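# Swing a folded wire-holder arm fully outward on harness board

## Task

On the harness board, find the one wire holder mounted on a pivoting arm that is currently folded inward over the board, and rotate that arm outward until it reaches its stop. It only counts if the arm stays at full extension on its own, not because the robot is holding it there. Afterwards release it and pull the hand away.

## Robot and tools

Robot: a single six-joint arm ending in a five-finger right hand. Since there is one arm, each command row describes just that one hand. One reference image of the hand can be viewed with show_instructions, which takes no arguments and moves nothing.

Frames. The scene frame has its origin on the table top under the arm base, +z up, and +y to the left when facing along +x. Reported positions are in metres and orientation is end_effector_quat_wxyz. The hand point sits 0.05 m in front of the palm, where a pinch would close. Its own axes: +z runs along the straightened fingers, which extend 0.06 to 0.07 m past it; +y points out of the palm; +x points across the palm toward the little finger. A fixed bracket on the little-finger side of the wrist protrudes 0.03 m beyond the point along +y and 0.11 m across the palm, and it can collide with things.

The row. Every motion command uses a row of 14 numbers, each between -1 and 1, in this order: dx, dy, dz, rx, ry, rz, little, ring, middle, index, thumb_bend, thumb_turn, force_limit, speed.
- dx..rz are an offset, not a pose: a displacement of the hand point expressed in the hand point's own axes, relative to its measured pose when the action began. 1.0 equals 0.6 m of travel or 180 degrees of turn; rx, ry, rz form a single rotation vector.
- little, ring, middle, index are absolute finger targets: -1 straight, +1 curled fully into the palm. thumb_bend: -1 straight, +1 fully bent. thumb_turn: -1 alongside the palm, +1 swung in front of it facing the fingers. A pinch is roughly index +0.22, thumb_bend +0.75, thumb_turn +0.57. For wrapping the whole hand around something 0.035 to 0.08 m thick, turn the thumb fully in front before reaching it.
- force_limit: the fingertip load at which a closing motor halts, scaled linearly from about 0 N at -1 to 10 N at +1 (15 N for the two thumb motors). It does not affect opening.
- speed: finger speed, near zero at -1 up to full at +1; full travel takes 0.6 s at full speed. Use -0.9 or slower for a soft grip.

execute_actions(actions): a list of up to 15 actions; each action is a table of up to 15 rows, one row per control step of 1/30 s. A table with fewer rows repeats its final row to fill 15 steps. Every row in an action is measured from the pose at that action's start, not from the previous row; the first action of a call starts from the last pose a result reported. Each step the commanded pose is clipped to within 100 mm and 16 degrees of the measured one, so large offsets take several actions. An empty list just returns the current state and images.

move(target, speed, stop_force, blocking): drives the hand point in a straight line toward one row given as target; its offset is taken from the pose in the most recent result that showed one, in hand axes. The finger numbers are sent at the start. speed is in m/s, 0.002 to 0.5 (default 0.25); turning is capped at twice that in rad/s. Paths run 0.5 to 10 s. stop_force (optional, 9 to 40 N) ends the path when the wrist sensor feels that much added resistance along the line to the target; use it with a very low speed when aiming past a contact, do not rely on it during turning moves, and leave it out when moving away from something you are pressing. blocking=false returns after 0.5 s while the arm keeps going; it cannot be combined with stop_force, and other motion commands are refused until the move is seen to finish (use wait(0) or stop).
wait(seconds): 0 to 10, lets time pass holding the last command. stop(): brakes a running move. zoom_image(camera, region): camera is cam_high, cam_low or cam_wrist (each 504x504); region is [x0, y0, x1, y1] in pixels from the top-left, at most 504 by 504. finished_scene(scene): ends the numbered scene permanently.

Results. The state line gives position, quaternion and velocities. Hand target shows where the controller is heading. A pose unreachable line means the clearance check altered or blocked the command. hand_measured, hand_stopped_by (moving, target, force, stalled, fault) and hand_load_n list six values in the motor order above; load is positive when something pushes a finger open, and a load near 0 means a grip was lost. Wrist force and Wrist torque are in the hand point's axes, with up to about 4 N offset, noise up to 2.4 N, and saturation near 50 N. The move line reports how it ended: done, off_target, moving, held, fault, or contact (stop_force triggered); limits=paced means clipping occurred, limits=held means some steps were blocked and the arm may then speed up sharply.

Cautions. The arm is stiff: pushing even slightly beyond contact on something firm can trigger a fault, and faster contacts hit harder. A joint torque at its limit (138 N m for the three big joints, 25.7 N m for the wrist joints) or any external force of 150 N halts the arm for 10 s. Motors warn at 70 °C and brake at 85 °C, so avoid holding loads for long. Avoid drops, slips, slams and heavy pushing. Approach the swing arm slowly, push or pull it open to its stop, check in the cameras that it stays there unassisted, then open the hand and back away before finishing.

Each tool is called after "Request:" by a JSON object that holds its "fn" and its "kwargs".

Reference images:

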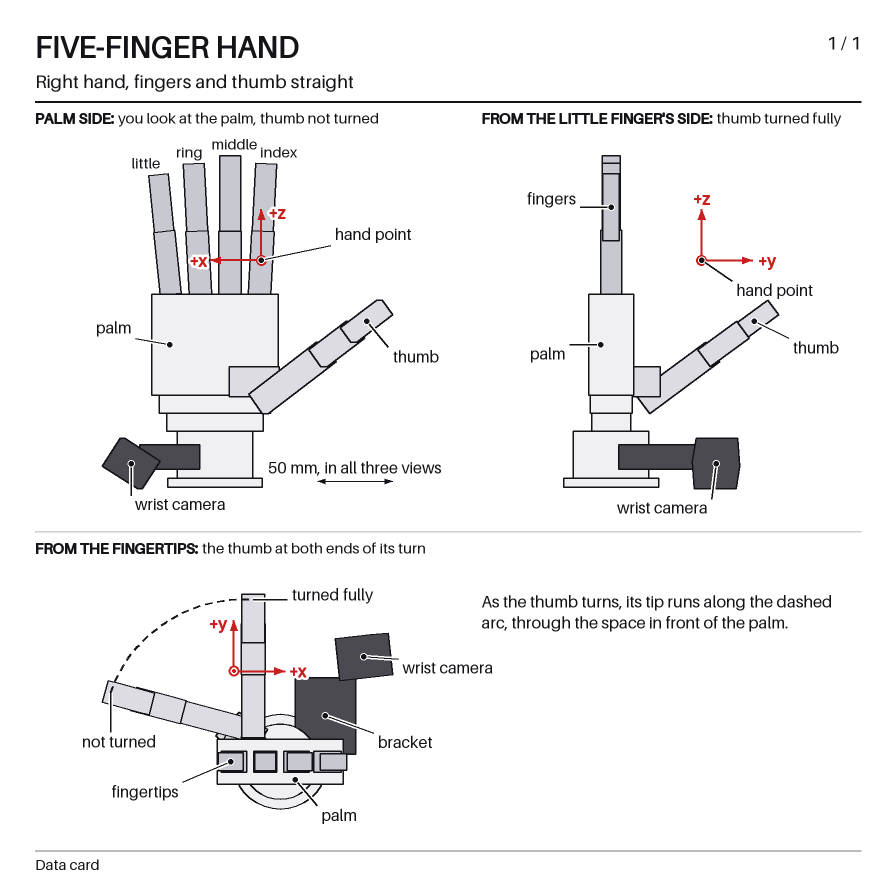

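## Session

I'll start by looking at the scene.

Request:
{"fn": "execute_actions", "kwargs": {"actions": []}}

Scene clock: 0.00 s.
end_effector_position=(+0.7587, -0.2431, +0.1960) hand_measured=(-1.000, -1.000, -1.000, -1.000, -1.000, -1.000) hand_load_n=(+0.0, +0.0, +0.0, +0.0, +0.0, +0.0) hand_stopped_by=(target, target, target, target, target, target) hand_force_limit=0.00 hand_speed=-0.80 end_effector_quat_wxyz=(-0.382, +0.694, -0.352, +0.499) end_effector_velocity=(+0.000, -0.000, -0.000) end_effector_angular_velocity=(-0.001, +0.001, -0.001)
Joint positions: [-0.582 -1.278  1.413  0.08   1.081 -4.283]
Joint velocities: [ 0.     0.    -0.     0.     0.002 -0.   ]
Motor temperatures (°C, as the motors report them): [24 23 23 29 28 31]
Wrist force (N, on the end effector, along its own x y z axes, offset not removed): no reading
Wrist torque (N m, same axes, about the end effector's origin, offset not removed): no reading
Hand target: +0.759, -0.243, +0.196; -0.382, +0.694, -0.352, +0.499

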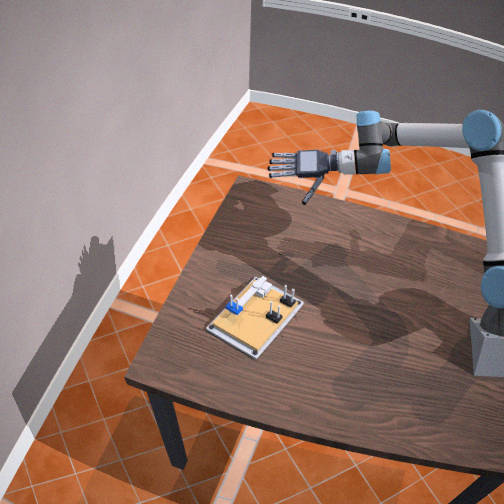

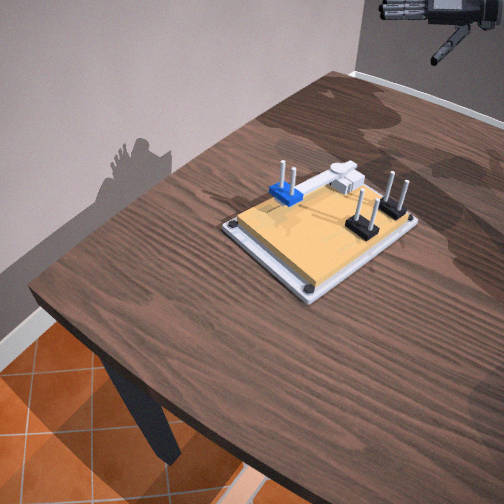

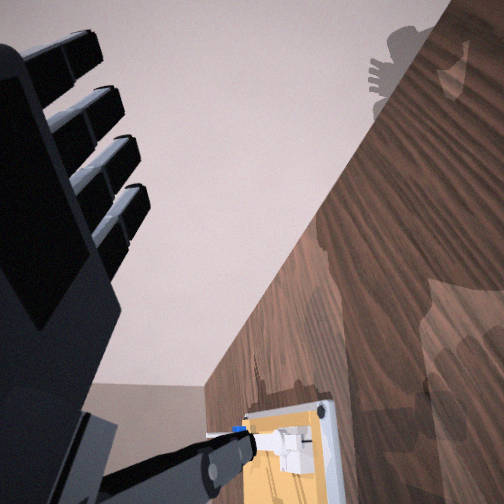

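Request:
{"fn": "zoom_image", "kwargs": {"camera": "cam_low", "region": [200, 130, 440, 320]}}

Request:
{"fn": "zoom_image", "kwargs": {"camera": "cam_high", "region": [190, 260, 320, 370]}}

Request:
{"fn": "zoom_image", "kwargs": {"camera": "cam_wrist", "region": [180, 380, 380, 504]}}

Region (200, 130, 440, 320) of cam_low's 504x504 image, scaled by 2.100, with more detail than that image has; it fills the top 399 rows of this view, and the rest is white.

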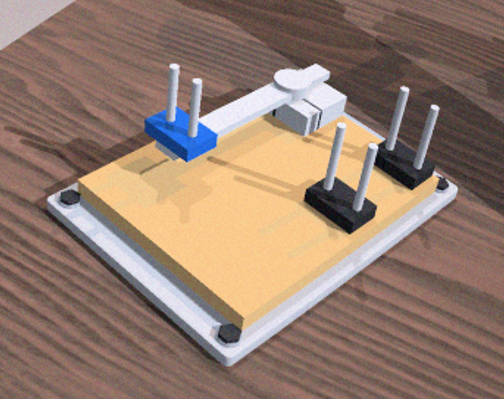

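Region (190, 260, 320, 370) of cam_high's 504x504 image, scaled by 3.877, with more detail than that image has; it fills the top 426 rows of this view, and the rest is white.

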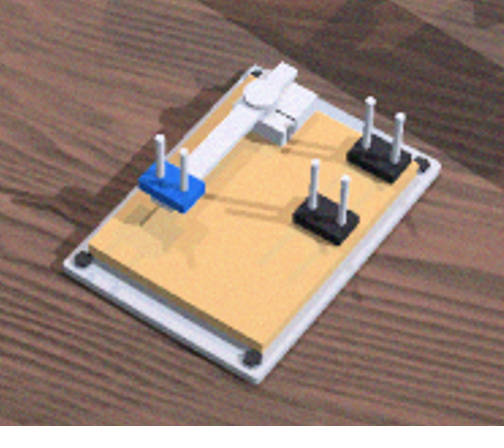

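Region (180, 380, 380, 504) of cam_wrist's 504x504 image, scaled by 2.520, with more detail than that image has; it fills the top 312 rows of this view, and the rest is white.

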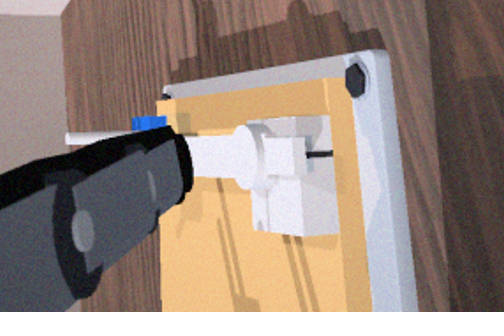

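Request:
{"fn": "move", "kwargs": {"target": [-0.3841, -0.2196, 0.1142, -0.4453, 0.0014, 0.2405, -1, -1, -1, -1, -1, -1, 0, 0.5], "speed": 0.35}}

Scene clock: 22.67 s.
end_effector_position=(+0.7790, +0.0300, +0.2001) hand_measured=(-1.000, -1.000, -1.000, -1.000, -1.000, -1.000) hand_load_n=(+0.0, +0.0, +0.0, +0.0, +0.0, +0.0) hand_stopped_by=(target, target, target, target, target, target) hand_force_limit=0.00 hand_speed=0.50 end_effector_quat_wxyz=(+0.210, -0.553, +0.796, -0.126) end_effector_velocity=(+0.000, +0.001, +0.000) end_effector_angular_velocity=(+0.029, +0.006, -0.016)
Joint positions: [-0.042 -0.384  0.035  1.306  2.085 -3.   ]
Joint velocities: [-0.007 -0.002 -0.     0.009 -0.021  0.027]
Motor temperatures (°C, as the motors report them): [24 23 23 29 28 31]
Wrist force (N, on the end effector, along its own x y z axes, offset not removed): [0.7 -0.2 0.8]
Wrist torque (N m, same axes, about the end effector's origin, offset not removed): [-0.22 -0.12 -0.19]
Hand target: +0.779, +0.030, +0.200; +0.211, -0.552, +0.797, -0.125
Off the commanded pose: 0.001 m, 29 deg; orientation clipped at the last step of the last action.
elbow stopped short: the move would have taken joint 3 (elbow) straighter than the controller allows; a more bent joint 3 avoids this.
move: off_target; limits=paced
camera_calibration (this result's frames):
cam_wrist: T_world_to_cam=[[-0.788983, 0.453503, -0.414536, 0.687585], [0.0677636, 0.734797, 0.674894, -0.208178], [0.610666, 0.50439, -0.610473, -0.235845], [0, 0, 0, 1]] pos_world=[0.700622, -0.0398959, 0.28155]

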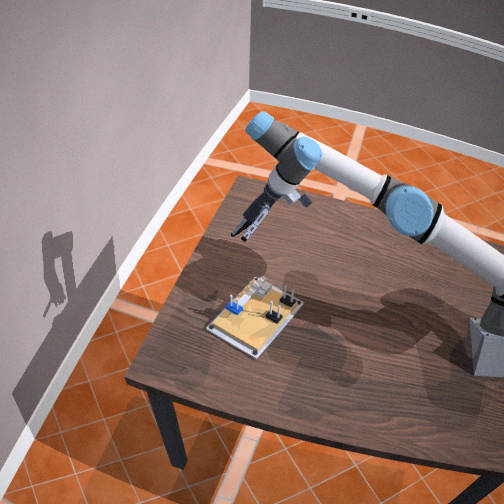

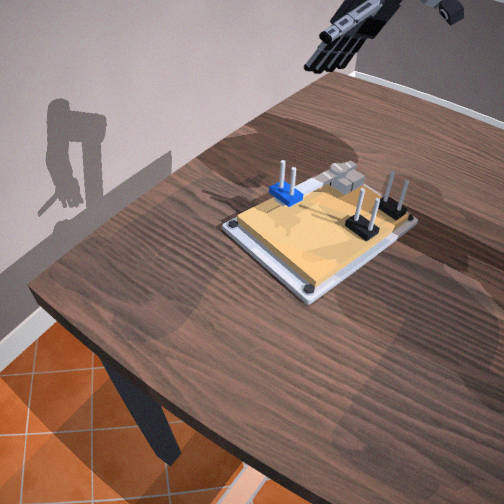

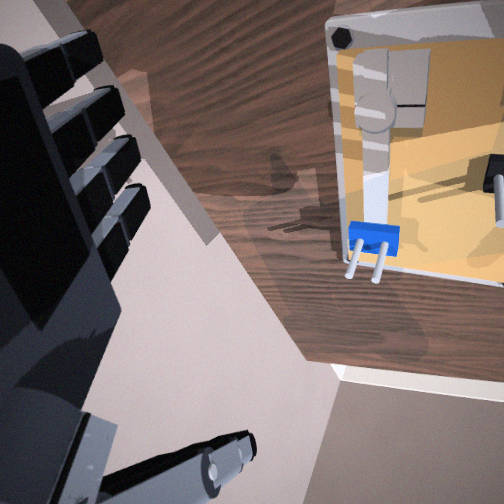

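Request:
{"fn": "zoom_image", "kwargs": {"camera": "cam_wrist", "region": [300, 0, 504, 300]}}

Region (300, 0, 504, 300) of cam_wrist's 504x504 image, scaled by 1.680, with more detail than that image has; it fills the left 343 columns of this view, and the rest is white.

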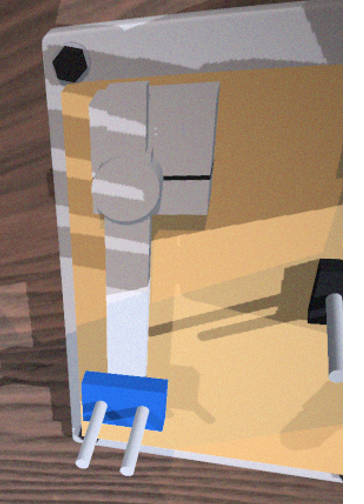

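Request:
{"fn": "move", "kwargs": {"target": [-0.1588, 0.2813, 0.0200, 0.0466, 0.0092, -0.0200, -1, -1, -1, -1, -1, -1, 0, 0.5], "speed": 0.2}}

Scene clock: 37.23 s.
end_effector_position=(+0.6740, +0.1794, +0.1349) hand_measured=(-1.000, -1.000, -1.000, -1.000, -1.000, -1.000) hand_load_n=(+0.0, +0.0, +0.0, +0.0, +0.0, +0.0) hand_stopped_by=(target, target, target, target, target, target) hand_force_limit=0.00 hand_speed=0.50 end_effector_quat_wxyz=(+0.234, -0.559, +0.770, -0.199) end_effector_velocity=(-0.000, +0.001, -0.001) end_effector_angular_velocity=(+0.001, -0.015, -0.000)
Joint positions: [ 0.151 -0.719  1.101  0.511  2.254 -2.971]
Joint velocities: [ 0.001 -0.009  0.022 -0.031 -0.002 -0.009]
Motor temperatures (°C, as the motors report them): [24 23 23 29 28 31]
Wrist force (N, on the end effector, along its own x y z axes, offset not removed): [0.6 -0.2 2.0]
Wrist torque (N m, same axes, about the end effector's origin, offset not removed): [-0.23 -0.08 -0.14]
Hand target: +0.674, +0.180, +0.135; +0.234, -0.559, +0.770, -0.199
Off the commanded pose: 0.001 m, 0 deg.
move: done
camera_calibration (this result's frames):
cam_wrist: T_world_to_cam=[[-0.733753, 0.395024, -0.552776, 0.501894], [-0.0240157, 0.798017, 0.602156, -0.206551], [0.678991, 0.455109, -0.576061, -0.328811], [0, 0, 0, 1]] pos_world=[0.586566, 0.116215, 0.212396]

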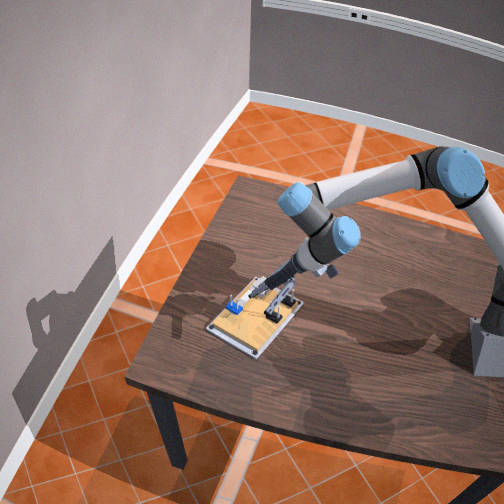

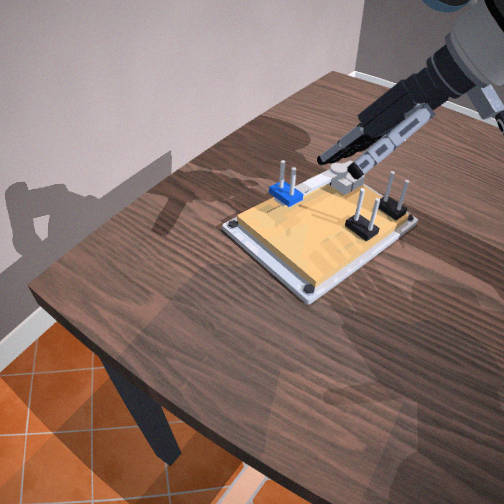

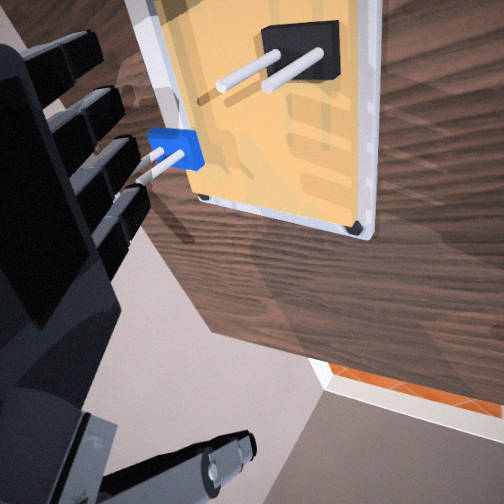

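Request:
{"fn": "zoom_image", "kwargs": {"camera": "cam_wrist", "region": [60, 0, 360, 250]}}

Request:
{"fn": "zoom_image", "kwargs": {"camera": "cam_low", "region": [240, 90, 450, 260]}}

Region (60, 0, 360, 250) of cam_wrist's 504x504 image, scaled by 1.680, with more detail than that image has.

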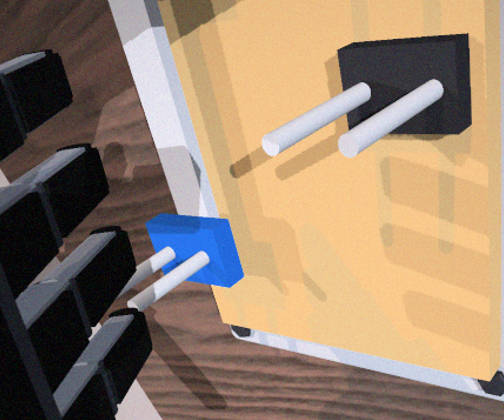

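Region (240, 90, 450, 260) of cam_low's 504x504 image, scaled by 2.400, with more detail than that image has; it fills the top 408 rows of this view, and the rest is white.

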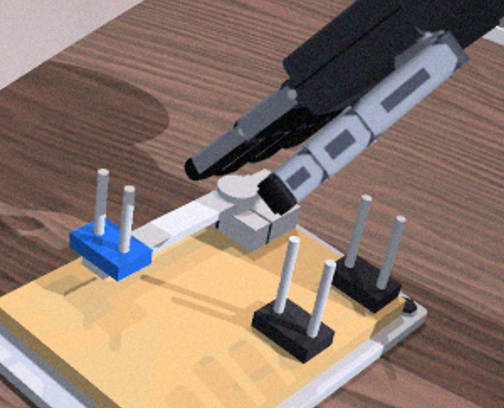

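Request:
{"fn": "move", "kwargs": {"target": [-0.1146, 0.0453, 0.1110, 0, 0, 0, -1, -1, -1, -1, -1, -1, 0, 0.5], "speed": 0.12}}

Scene clock: 48.70 s.
end_effector_position=(+0.7102, +0.2498, +0.0751) hand_measured=(-1.000, -1.000, -1.000, -1.000, -1.000, -1.000) hand_load_n=(+0.0, +0.0, +0.0, +0.0, +0.0, +0.0) hand_stopped_by=(target, target, target, target, target, target) hand_force_limit=0.00 hand_speed=0.50 end_effector_quat_wxyz=(+0.234, -0.559, +0.770, -0.199) end_effector_velocity=(+0.001, +0.002, -0.001) end_effector_angular_velocity=(-0.000, +0.001, -0.000)
Joint positions: [ 0.173 -0.489  0.887  0.509  2.267 -2.949]
Joint velocities: [ 0.     0.008 -0.011  0.005  0.001  0.001]
Motor temperatures (°C, as the motors report them): [24 23 23 29 28 31]
Wrist force (N, on the end effector, along its own x y z axes, offset not removed): [0.7 0.5 0.9]
Wrist torque (N m, same axes, about the end effector's origin, offset not removed): [-0.01 -0.07 -0.13]
Hand target: +0.710, +0.250, +0.075; +0.234, -0.559, +0.770, -0.199
Off the commanded pose: 0.000 m, 0 deg.
move: done
camera_calibration (this result's frames):
cam_wrist: T_world_to_cam=[[-0.733655, 0.395037, -0.552899, 0.467484], [-0.0241286, 0.798, 0.602174, -0.225815], [0.679094, 0.455129, -0.575925, -0.419909], [0, 0, 0, 1]] pos_world=[0.622681, 0.186639, 0.152616]

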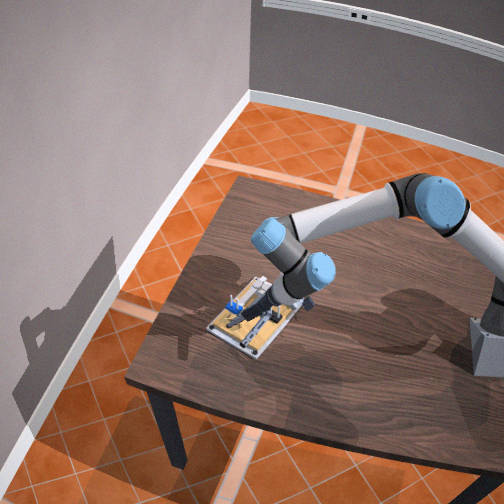

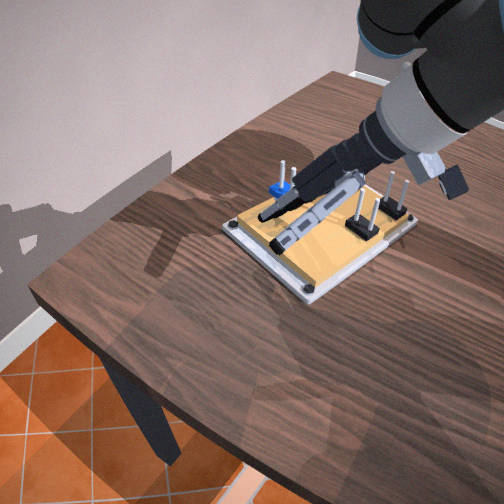

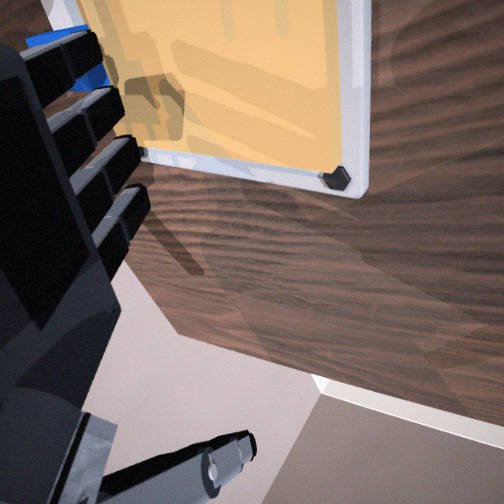

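Request:
{"fn": "zoom_image", "kwargs": {"camera": "cam_wrist", "region": [0, 0, 220, 220]}}

Request:
{"fn": "zoom_image", "kwargs": {"camera": "cam_high", "region": [195, 265, 315, 365]}}

Region (0, 0, 220, 220) of cam_wrist's 504x504 image, scaled by 2.291, with more detail than that image has.

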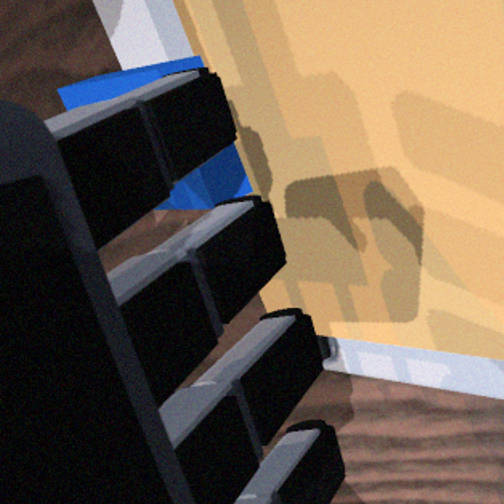

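Region (195, 265, 315, 365) of cam_high's 504x504 image, scaled by 4.200, with more detail than that image has.

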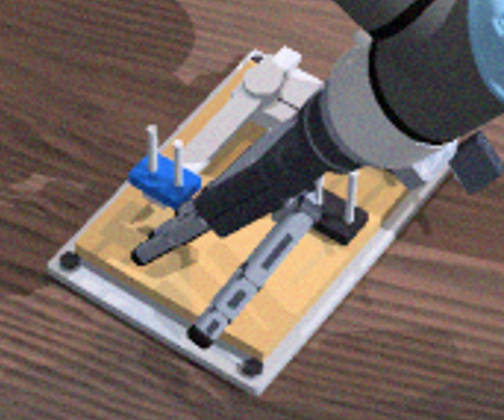

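Request:
{"fn": "zoom_image", "kwargs": {"camera": "cam_wrist", "region": [280, 110, 400, 210]}}

Region (280, 110, 400, 210) of cam_wrist's 504x504 image, scaled by 4.200, with more detail than that image has.

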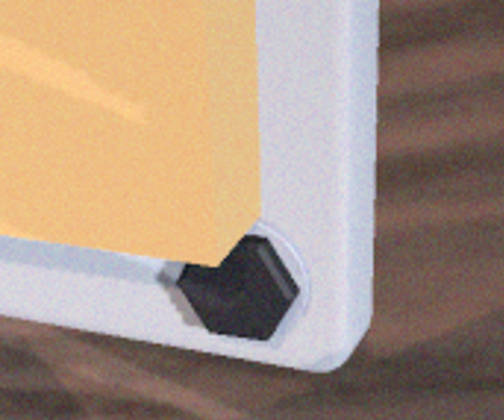

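Request:
{"fn": "move", "kwargs": {"target": [0.0032, 0.01325, 0.0189, 0, 0, 0, -1, -1, -1, -1, -1, -1, 0, 0.5], "speed": 0.04, "stop_force": 10}}

Request:
{"fn": "move", "kwargs": {"target": [0.0017, -0.1107, 0.0772, 0, 0, 0, -1, -1, -1, -1, -1, -1, 0, 0.5], "speed": 0.04, "stop_force": 12}}

Scene clock: 53.23 s.
end_effector_position=(+0.7102, +0.2499, +0.0614) hand_measured=(-1.000, -1.000, -1.000, -1.000, -1.000, -1.000) hand_load_n=(+0.0, +0.0, +0.0, +0.0, +0.0, +0.0) hand_stopped_by=(target, target, target, target, target, target) hand_force_limit=0.00 hand_speed=0.50 end_effector_quat_wxyz=(+0.234, -0.559, +0.770, -0.199) end_effector_velocity=(-0.000, -0.000, -0.002) end_effector_angular_velocity=(-0.001, -0.000, -0.001)
Joint positions: [ 0.161 -0.484  0.908  0.476  2.26  -2.961]
Joint velocities: [-0.002  0.     0.004 -0.006 -0.    -0.002]
Motor temperatures (°C, as the motors report them): [24 23 23 29 28 31]
Wrist force (N, on the end effector, along its own x y z axes, offset not removed): [0.6 -0.1 1.7]
Wrist torque (N m, same axes, about the end effector's origin, offset not removed): [-0.18 -0.11 -0.18]
Hand target: +0.710, +0.250, +0.061; +0.234, -0.559, +0.770, -0.199
Off the commanded pose: 0.000 m, 0 deg.
move: done
camera_calibration (this result's frames):
cam_wrist: T_world_to_cam=[[-0.73368, 0.395045, -0.552859, 0.459914], [-0.0240939, 0.797996, 0.602181, -0.217623], [0.679068, 0.455128, -0.575956, -0.427785], [0, 0, 0, 1]] pos_world=[0.622682, 0.186673, 0.138931]

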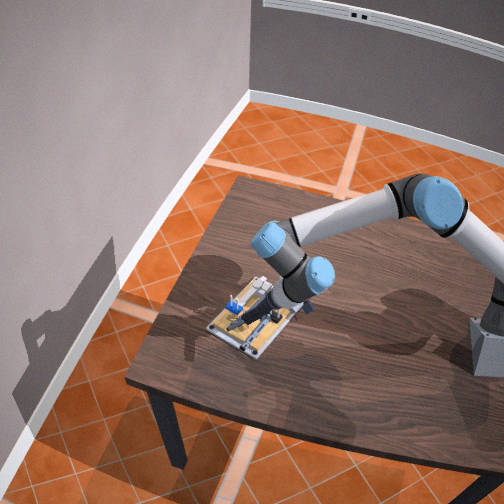

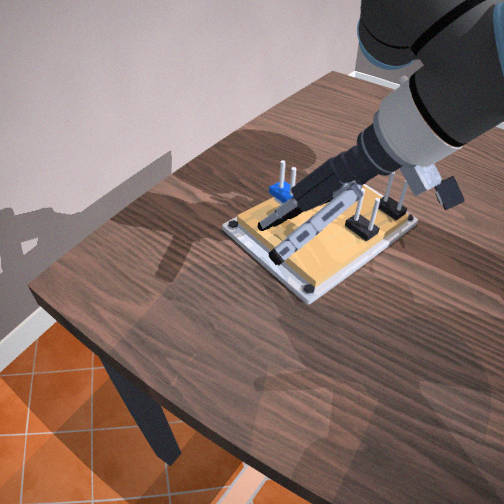

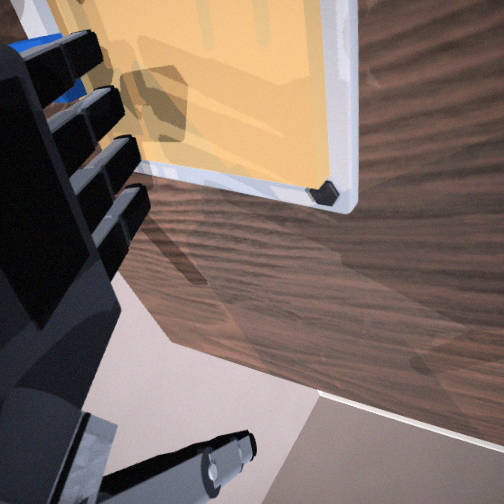

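Scene clock: 55.67 s.
end_effector_position=(+0.7875, +0.2272, +0.0614) hand_measured=(-1.000, -1.000, -1.000, -1.000, -1.000, -1.000) hand_load_n=(-1.5, +0.0, +0.0, +0.0, +0.0, +0.0) hand_stopped_by=(target, target, target, target, target, target) hand_force_limit=0.00 hand_speed=0.50 end_effector_quat_wxyz=(+0.234, -0.559, +0.770, -0.199) end_effector_velocity=(+0.003, -0.001, -0.000) end_effector_angular_velocity=(-0.001, +0.004, +0.001)
Joint positions: [ 0.107 -0.298  0.469  0.695  2.225 -3.015]
Joint velocities: [-0.001  0.019 -0.04   0.026  0.    -0.   ]
Motor temperatures (°C, as the motors report them): [24 23 23 29 28 31]
Wrist force (N, on the end effector, along its own x y z axes, offset not removed): [1.2 0.5 -0.1]
Wrist torque (N m, same axes, about the end effector's origin, offset not removed): [-0.29 -0.15 -0.07]
Hand target: +0.788, +0.227, +0.061; +0.234, -0.559, +0.770, -0.199
Off the commanded pose: 0.000 m, 0 deg.
move: done
camera_calibration (this result's frames):
cam_wrist: T_world_to_cam=[[-0.733357, 0.395066, -0.553272, 0.525348], [-0.0246237, 0.797853, 0.602349, -0.197177], [0.679398, 0.45536, -0.575383, -0.470282], [0, 0, 0, 1]] pos_world=[0.69992, 0.163919, 0.138837]

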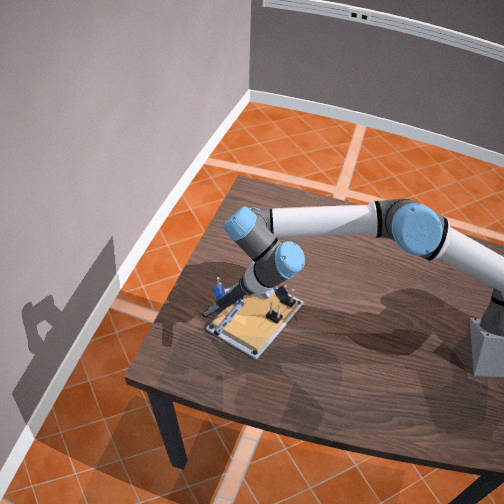

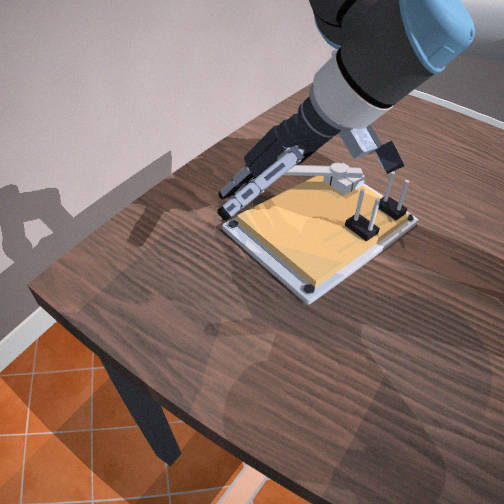

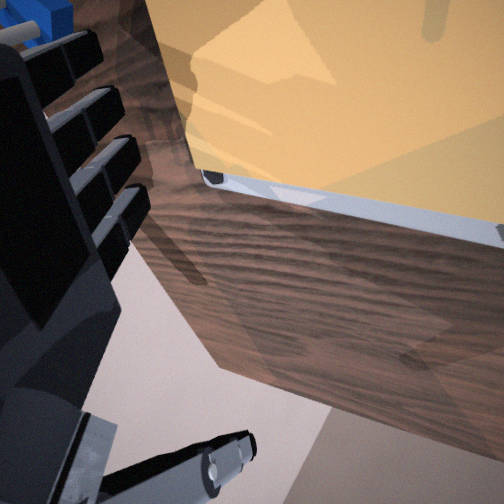

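Request:
{"fn": "move", "kwargs": {"target": [0.1255, -0.0089, 0.0136, 0, 0, 0, -1, -1, -1, -1, -1, -1, 0, 0.5], "speed": 0.04, "stop_force": 10}}

Scene clock: 59.20 s.
end_effector_position=(+0.7763, +0.1537, +0.0474) hand_measured=(-1.000, -1.000, -1.000, -1.000, -1.000, -1.000) hand_load_n=(-0.5, +0.0, +0.0, +0.0, +0.0, +0.0) hand_stopped_by=(target, target, target, target, target, target) hand_force_limit=0.00 hand_speed=0.50 end_effector_quat_wxyz=(+0.234, -0.559, +0.770, -0.199) end_effector_velocity=(-0.000, -0.003, -0.000) end_effector_angular_velocity=(+0.000, -0.001, -0.000)
Joint positions: [ 0.012 -0.49   0.777  0.528  2.162 -3.101]
Joint velocities: [-0.004 -0.006  0.01  -0.006 -0.003 -0.003]
Motor temperatures (°C, as the motors report them): [24 23 23 29 28 31]
Wrist force (N, on the end effector, along its own x y z axes, offset not removed): [-1.4 0.5 0.5]
Wrist torque (N m, same axes, about the end effector's origin, offset not removed): [0.00 -0.26 -0.31]
Hand target: +0.776, +0.153, +0.047; +0.234, -0.559, +0.770, -0.199
Off the commanded pose: 0.000 m, 0 deg.
move: done
camera_calibration (this result's frames):
cam_wrist: T_world_to_cam=[[-0.733427, 0.395141, -0.553126, 0.538472], [-0.0245384, 0.797778, 0.602452, -0.130513], [0.679325, 0.455427, -0.575416, -0.437279], [0, 0, 0, 1]] pos_world=[0.688782, 0.0904966, 0.124854]

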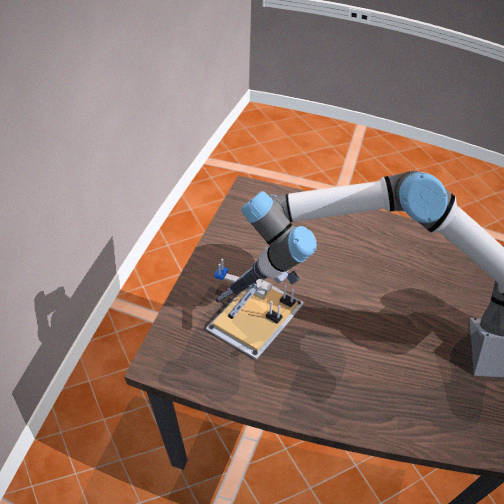

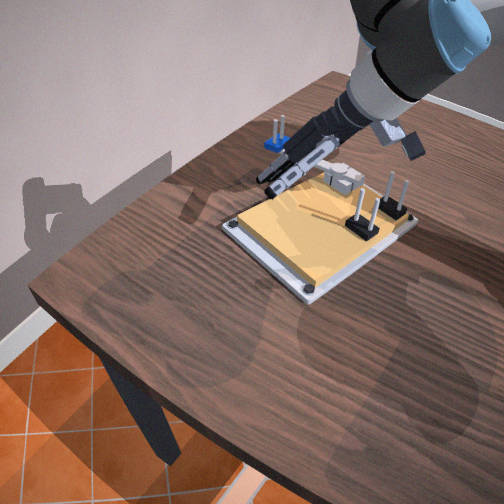

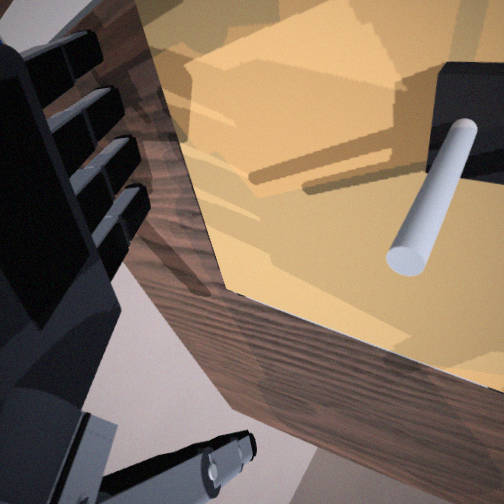

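Request:
{"fn": "zoom_image", "kwargs": {"camera": "cam_high", "region": [190, 240, 320, 360]}}

Request:
{"fn": "zoom_image", "kwargs": {"camera": "cam_low", "region": [230, 90, 440, 250]}}

Region (190, 240, 320, 360) of cam_high's 504x504 image, scaled by 3.877, with more detail than that image has; it fills the top 465 rows of this view, and the rest is white.

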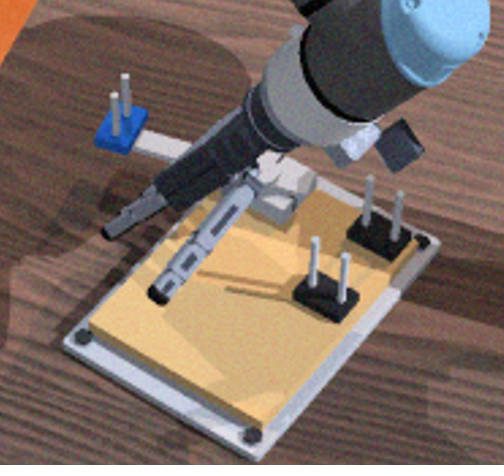

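Region (230, 90, 440, 250) of cam_low's 504x504 image, scaled by 2.400, with more detail than that image has; it fills the top 384 rows of this view, and the rest is white.

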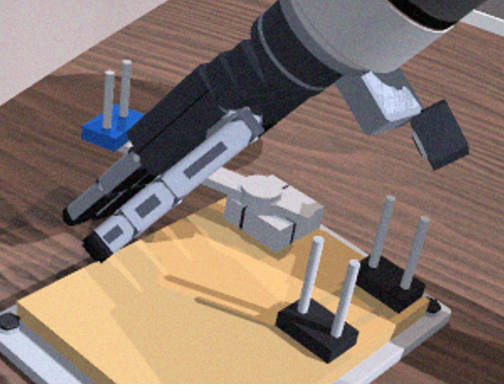

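Request:
{"fn": "move", "kwargs": {"target": [0.0825, -0.00575, -0.0100, 0, 0, 0, -1, -1, -1, -1, -1, -1, 0, 0.5], "speed": 0.012, "stop_force": 9}}

Scene clock: 61.80 s.
end_effector_position=(+0.7718, +0.1384, +0.0473) hand_measured=(-1.000, -1.000, -1.000, -1.000, -1.000, -1.000) hand_load_n=(+0.0, +0.0, +0.0, +0.0, +0.0, +0.0) hand_stopped_by=(target, target, target, target, target, target) hand_force_limit=0.00 hand_speed=0.50 end_effector_quat_wxyz=(+0.234, -0.560, +0.770, -0.199) end_effector_velocity=(+0.001, +0.002, +0.000) end_effector_angular_velocity=(-0.002, +0.001, -0.006)
Joint positions: [-0.006 -0.528  0.831  0.504  2.149 -3.117]
Joint velocities: [ 0.004  0.008 -0.012  0.005  0.007  0.007]
Motor temperatures (°C, as the motors report them): [24 23 23 29 28 31]
Wrist force (N, on the end effector, along its own x y z axes, offset not removed): [-19.5 -1.9 4.4]
Wrist torque (N m, same axes, about the end effector's origin, offset not removed): [-0.36 -1.00 -1.51]
Hand target: +0.772, +0.139, +0.047; +0.234, -0.559, +0.770, -0.199
Off the commanded pose: 0.034 m, 0 deg.
move: contact
camera_calibration (this result's frames):
cam_wrist: T_world_to_cam=[[-0.733569, 0.394983, -0.553051, 0.541292], [-0.0246711, 0.797757, 0.602474, -0.118235], [0.679167, 0.4556, -0.575465, -0.427183], [0, 0, 0, 1]] pos_world=[0.684287, 0.0751467, 0.124766]

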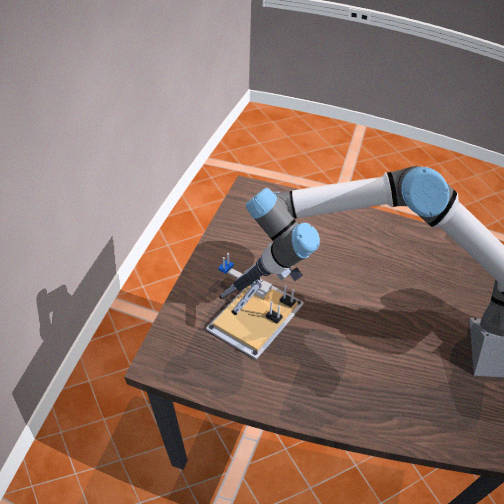

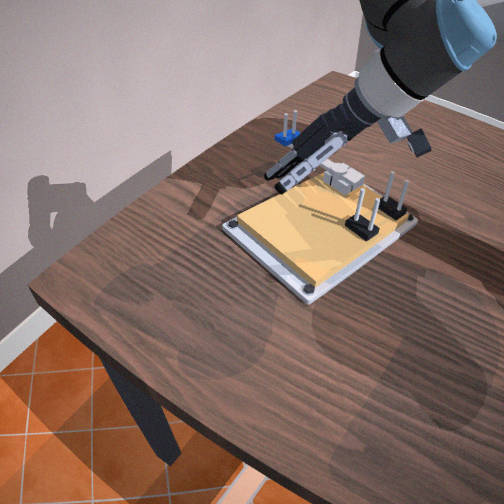

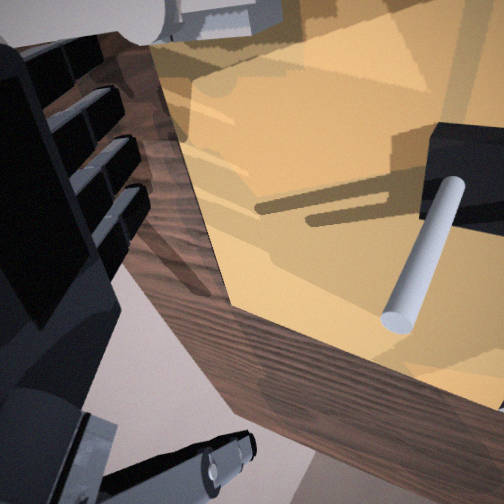

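Request:
{"fn": "move", "kwargs": {"target": [-0.06, 0, -0.22, 0, 0, 0, -1, -1, -1, -1, -1, -1, 0, 0.5], "speed": 0.15}}

Scene clock: 63.70 s.
end_effector_position=(+0.7046, +0.1785, +0.1591) hand_measured=(-1.000, -1.000, -1.000, -1.000, -1.000, -1.000) hand_load_n=(+0.0, +0.0, +0.0, +0.0, +0.0, +0.0) hand_stopped_by=(target, target, target, target, target, target) hand_force_limit=0.00 hand_speed=0.50 end_effector_quat_wxyz=(+0.234, -0.560, +0.770, -0.199) end_effector_velocity=(-0.002, +0.001, +0.003) end_effector_angular_velocity=(+0.000, +0.000, +0.000)
Joint positions: [ 0.158 -0.655  0.919  0.633  2.258 -2.965]
Joint velocities: [ 0.004 -0.002 -0.     0.005  0.002  0.004]
Motor temperatures (°C, as the motors report them): [24 23 23 29 28 31]
Wrist force (N, on the end effector, along its own x y z axes, offset not removed): [1.6 -0.7 0.0]
Wrist torque (N m, same axes, about the end effector's origin, offset not removed): [-0.19 -0.17 -0.08]
Hand target: +0.704, +0.179, +0.159; +0.234, -0.560, +0.770, -0.199
Off the commanded pose: 0.000 m, 0 deg.
move: done
camera_calibration (this result's frames):
cam_wrist: T_world_to_cam=[[-0.733566, 0.394801, -0.553184, 0.538027], [-0.0247227, 0.797923, 0.602252, -0.219146], [0.679168, 0.455468, -0.575568, -0.335449], [0, 0, 0, 1]] pos_world=[0.617087, 0.115234, 0.236535]

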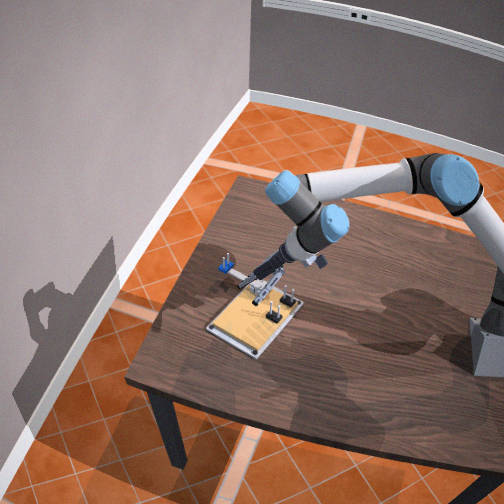

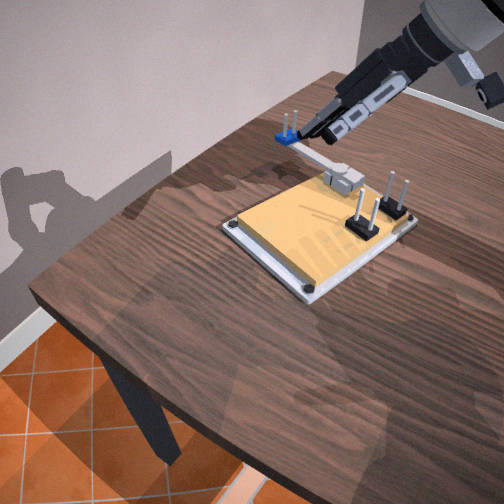

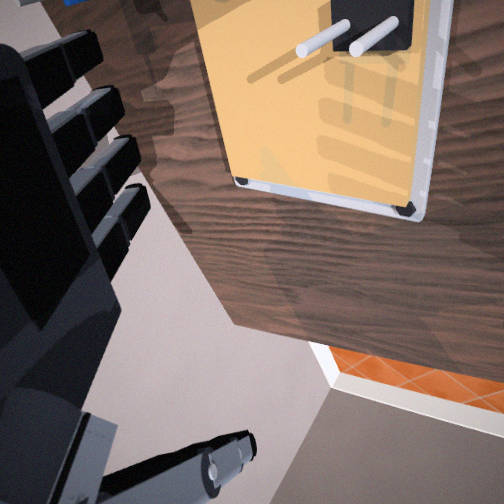

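Request:
{"fn": "zoom_image", "kwargs": {"camera": "cam_low", "region": [250, 95, 430, 245]}}

Region (250, 95, 430, 245) of cam_low's 504x504 image, scaled by 2.800, with more detail than that image has.

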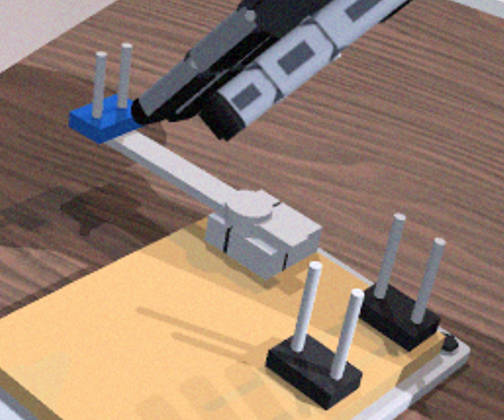

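Request:
{"fn": "finished_scene", "kwargs": {"scene": 1}}

The scene is finished: the task was done.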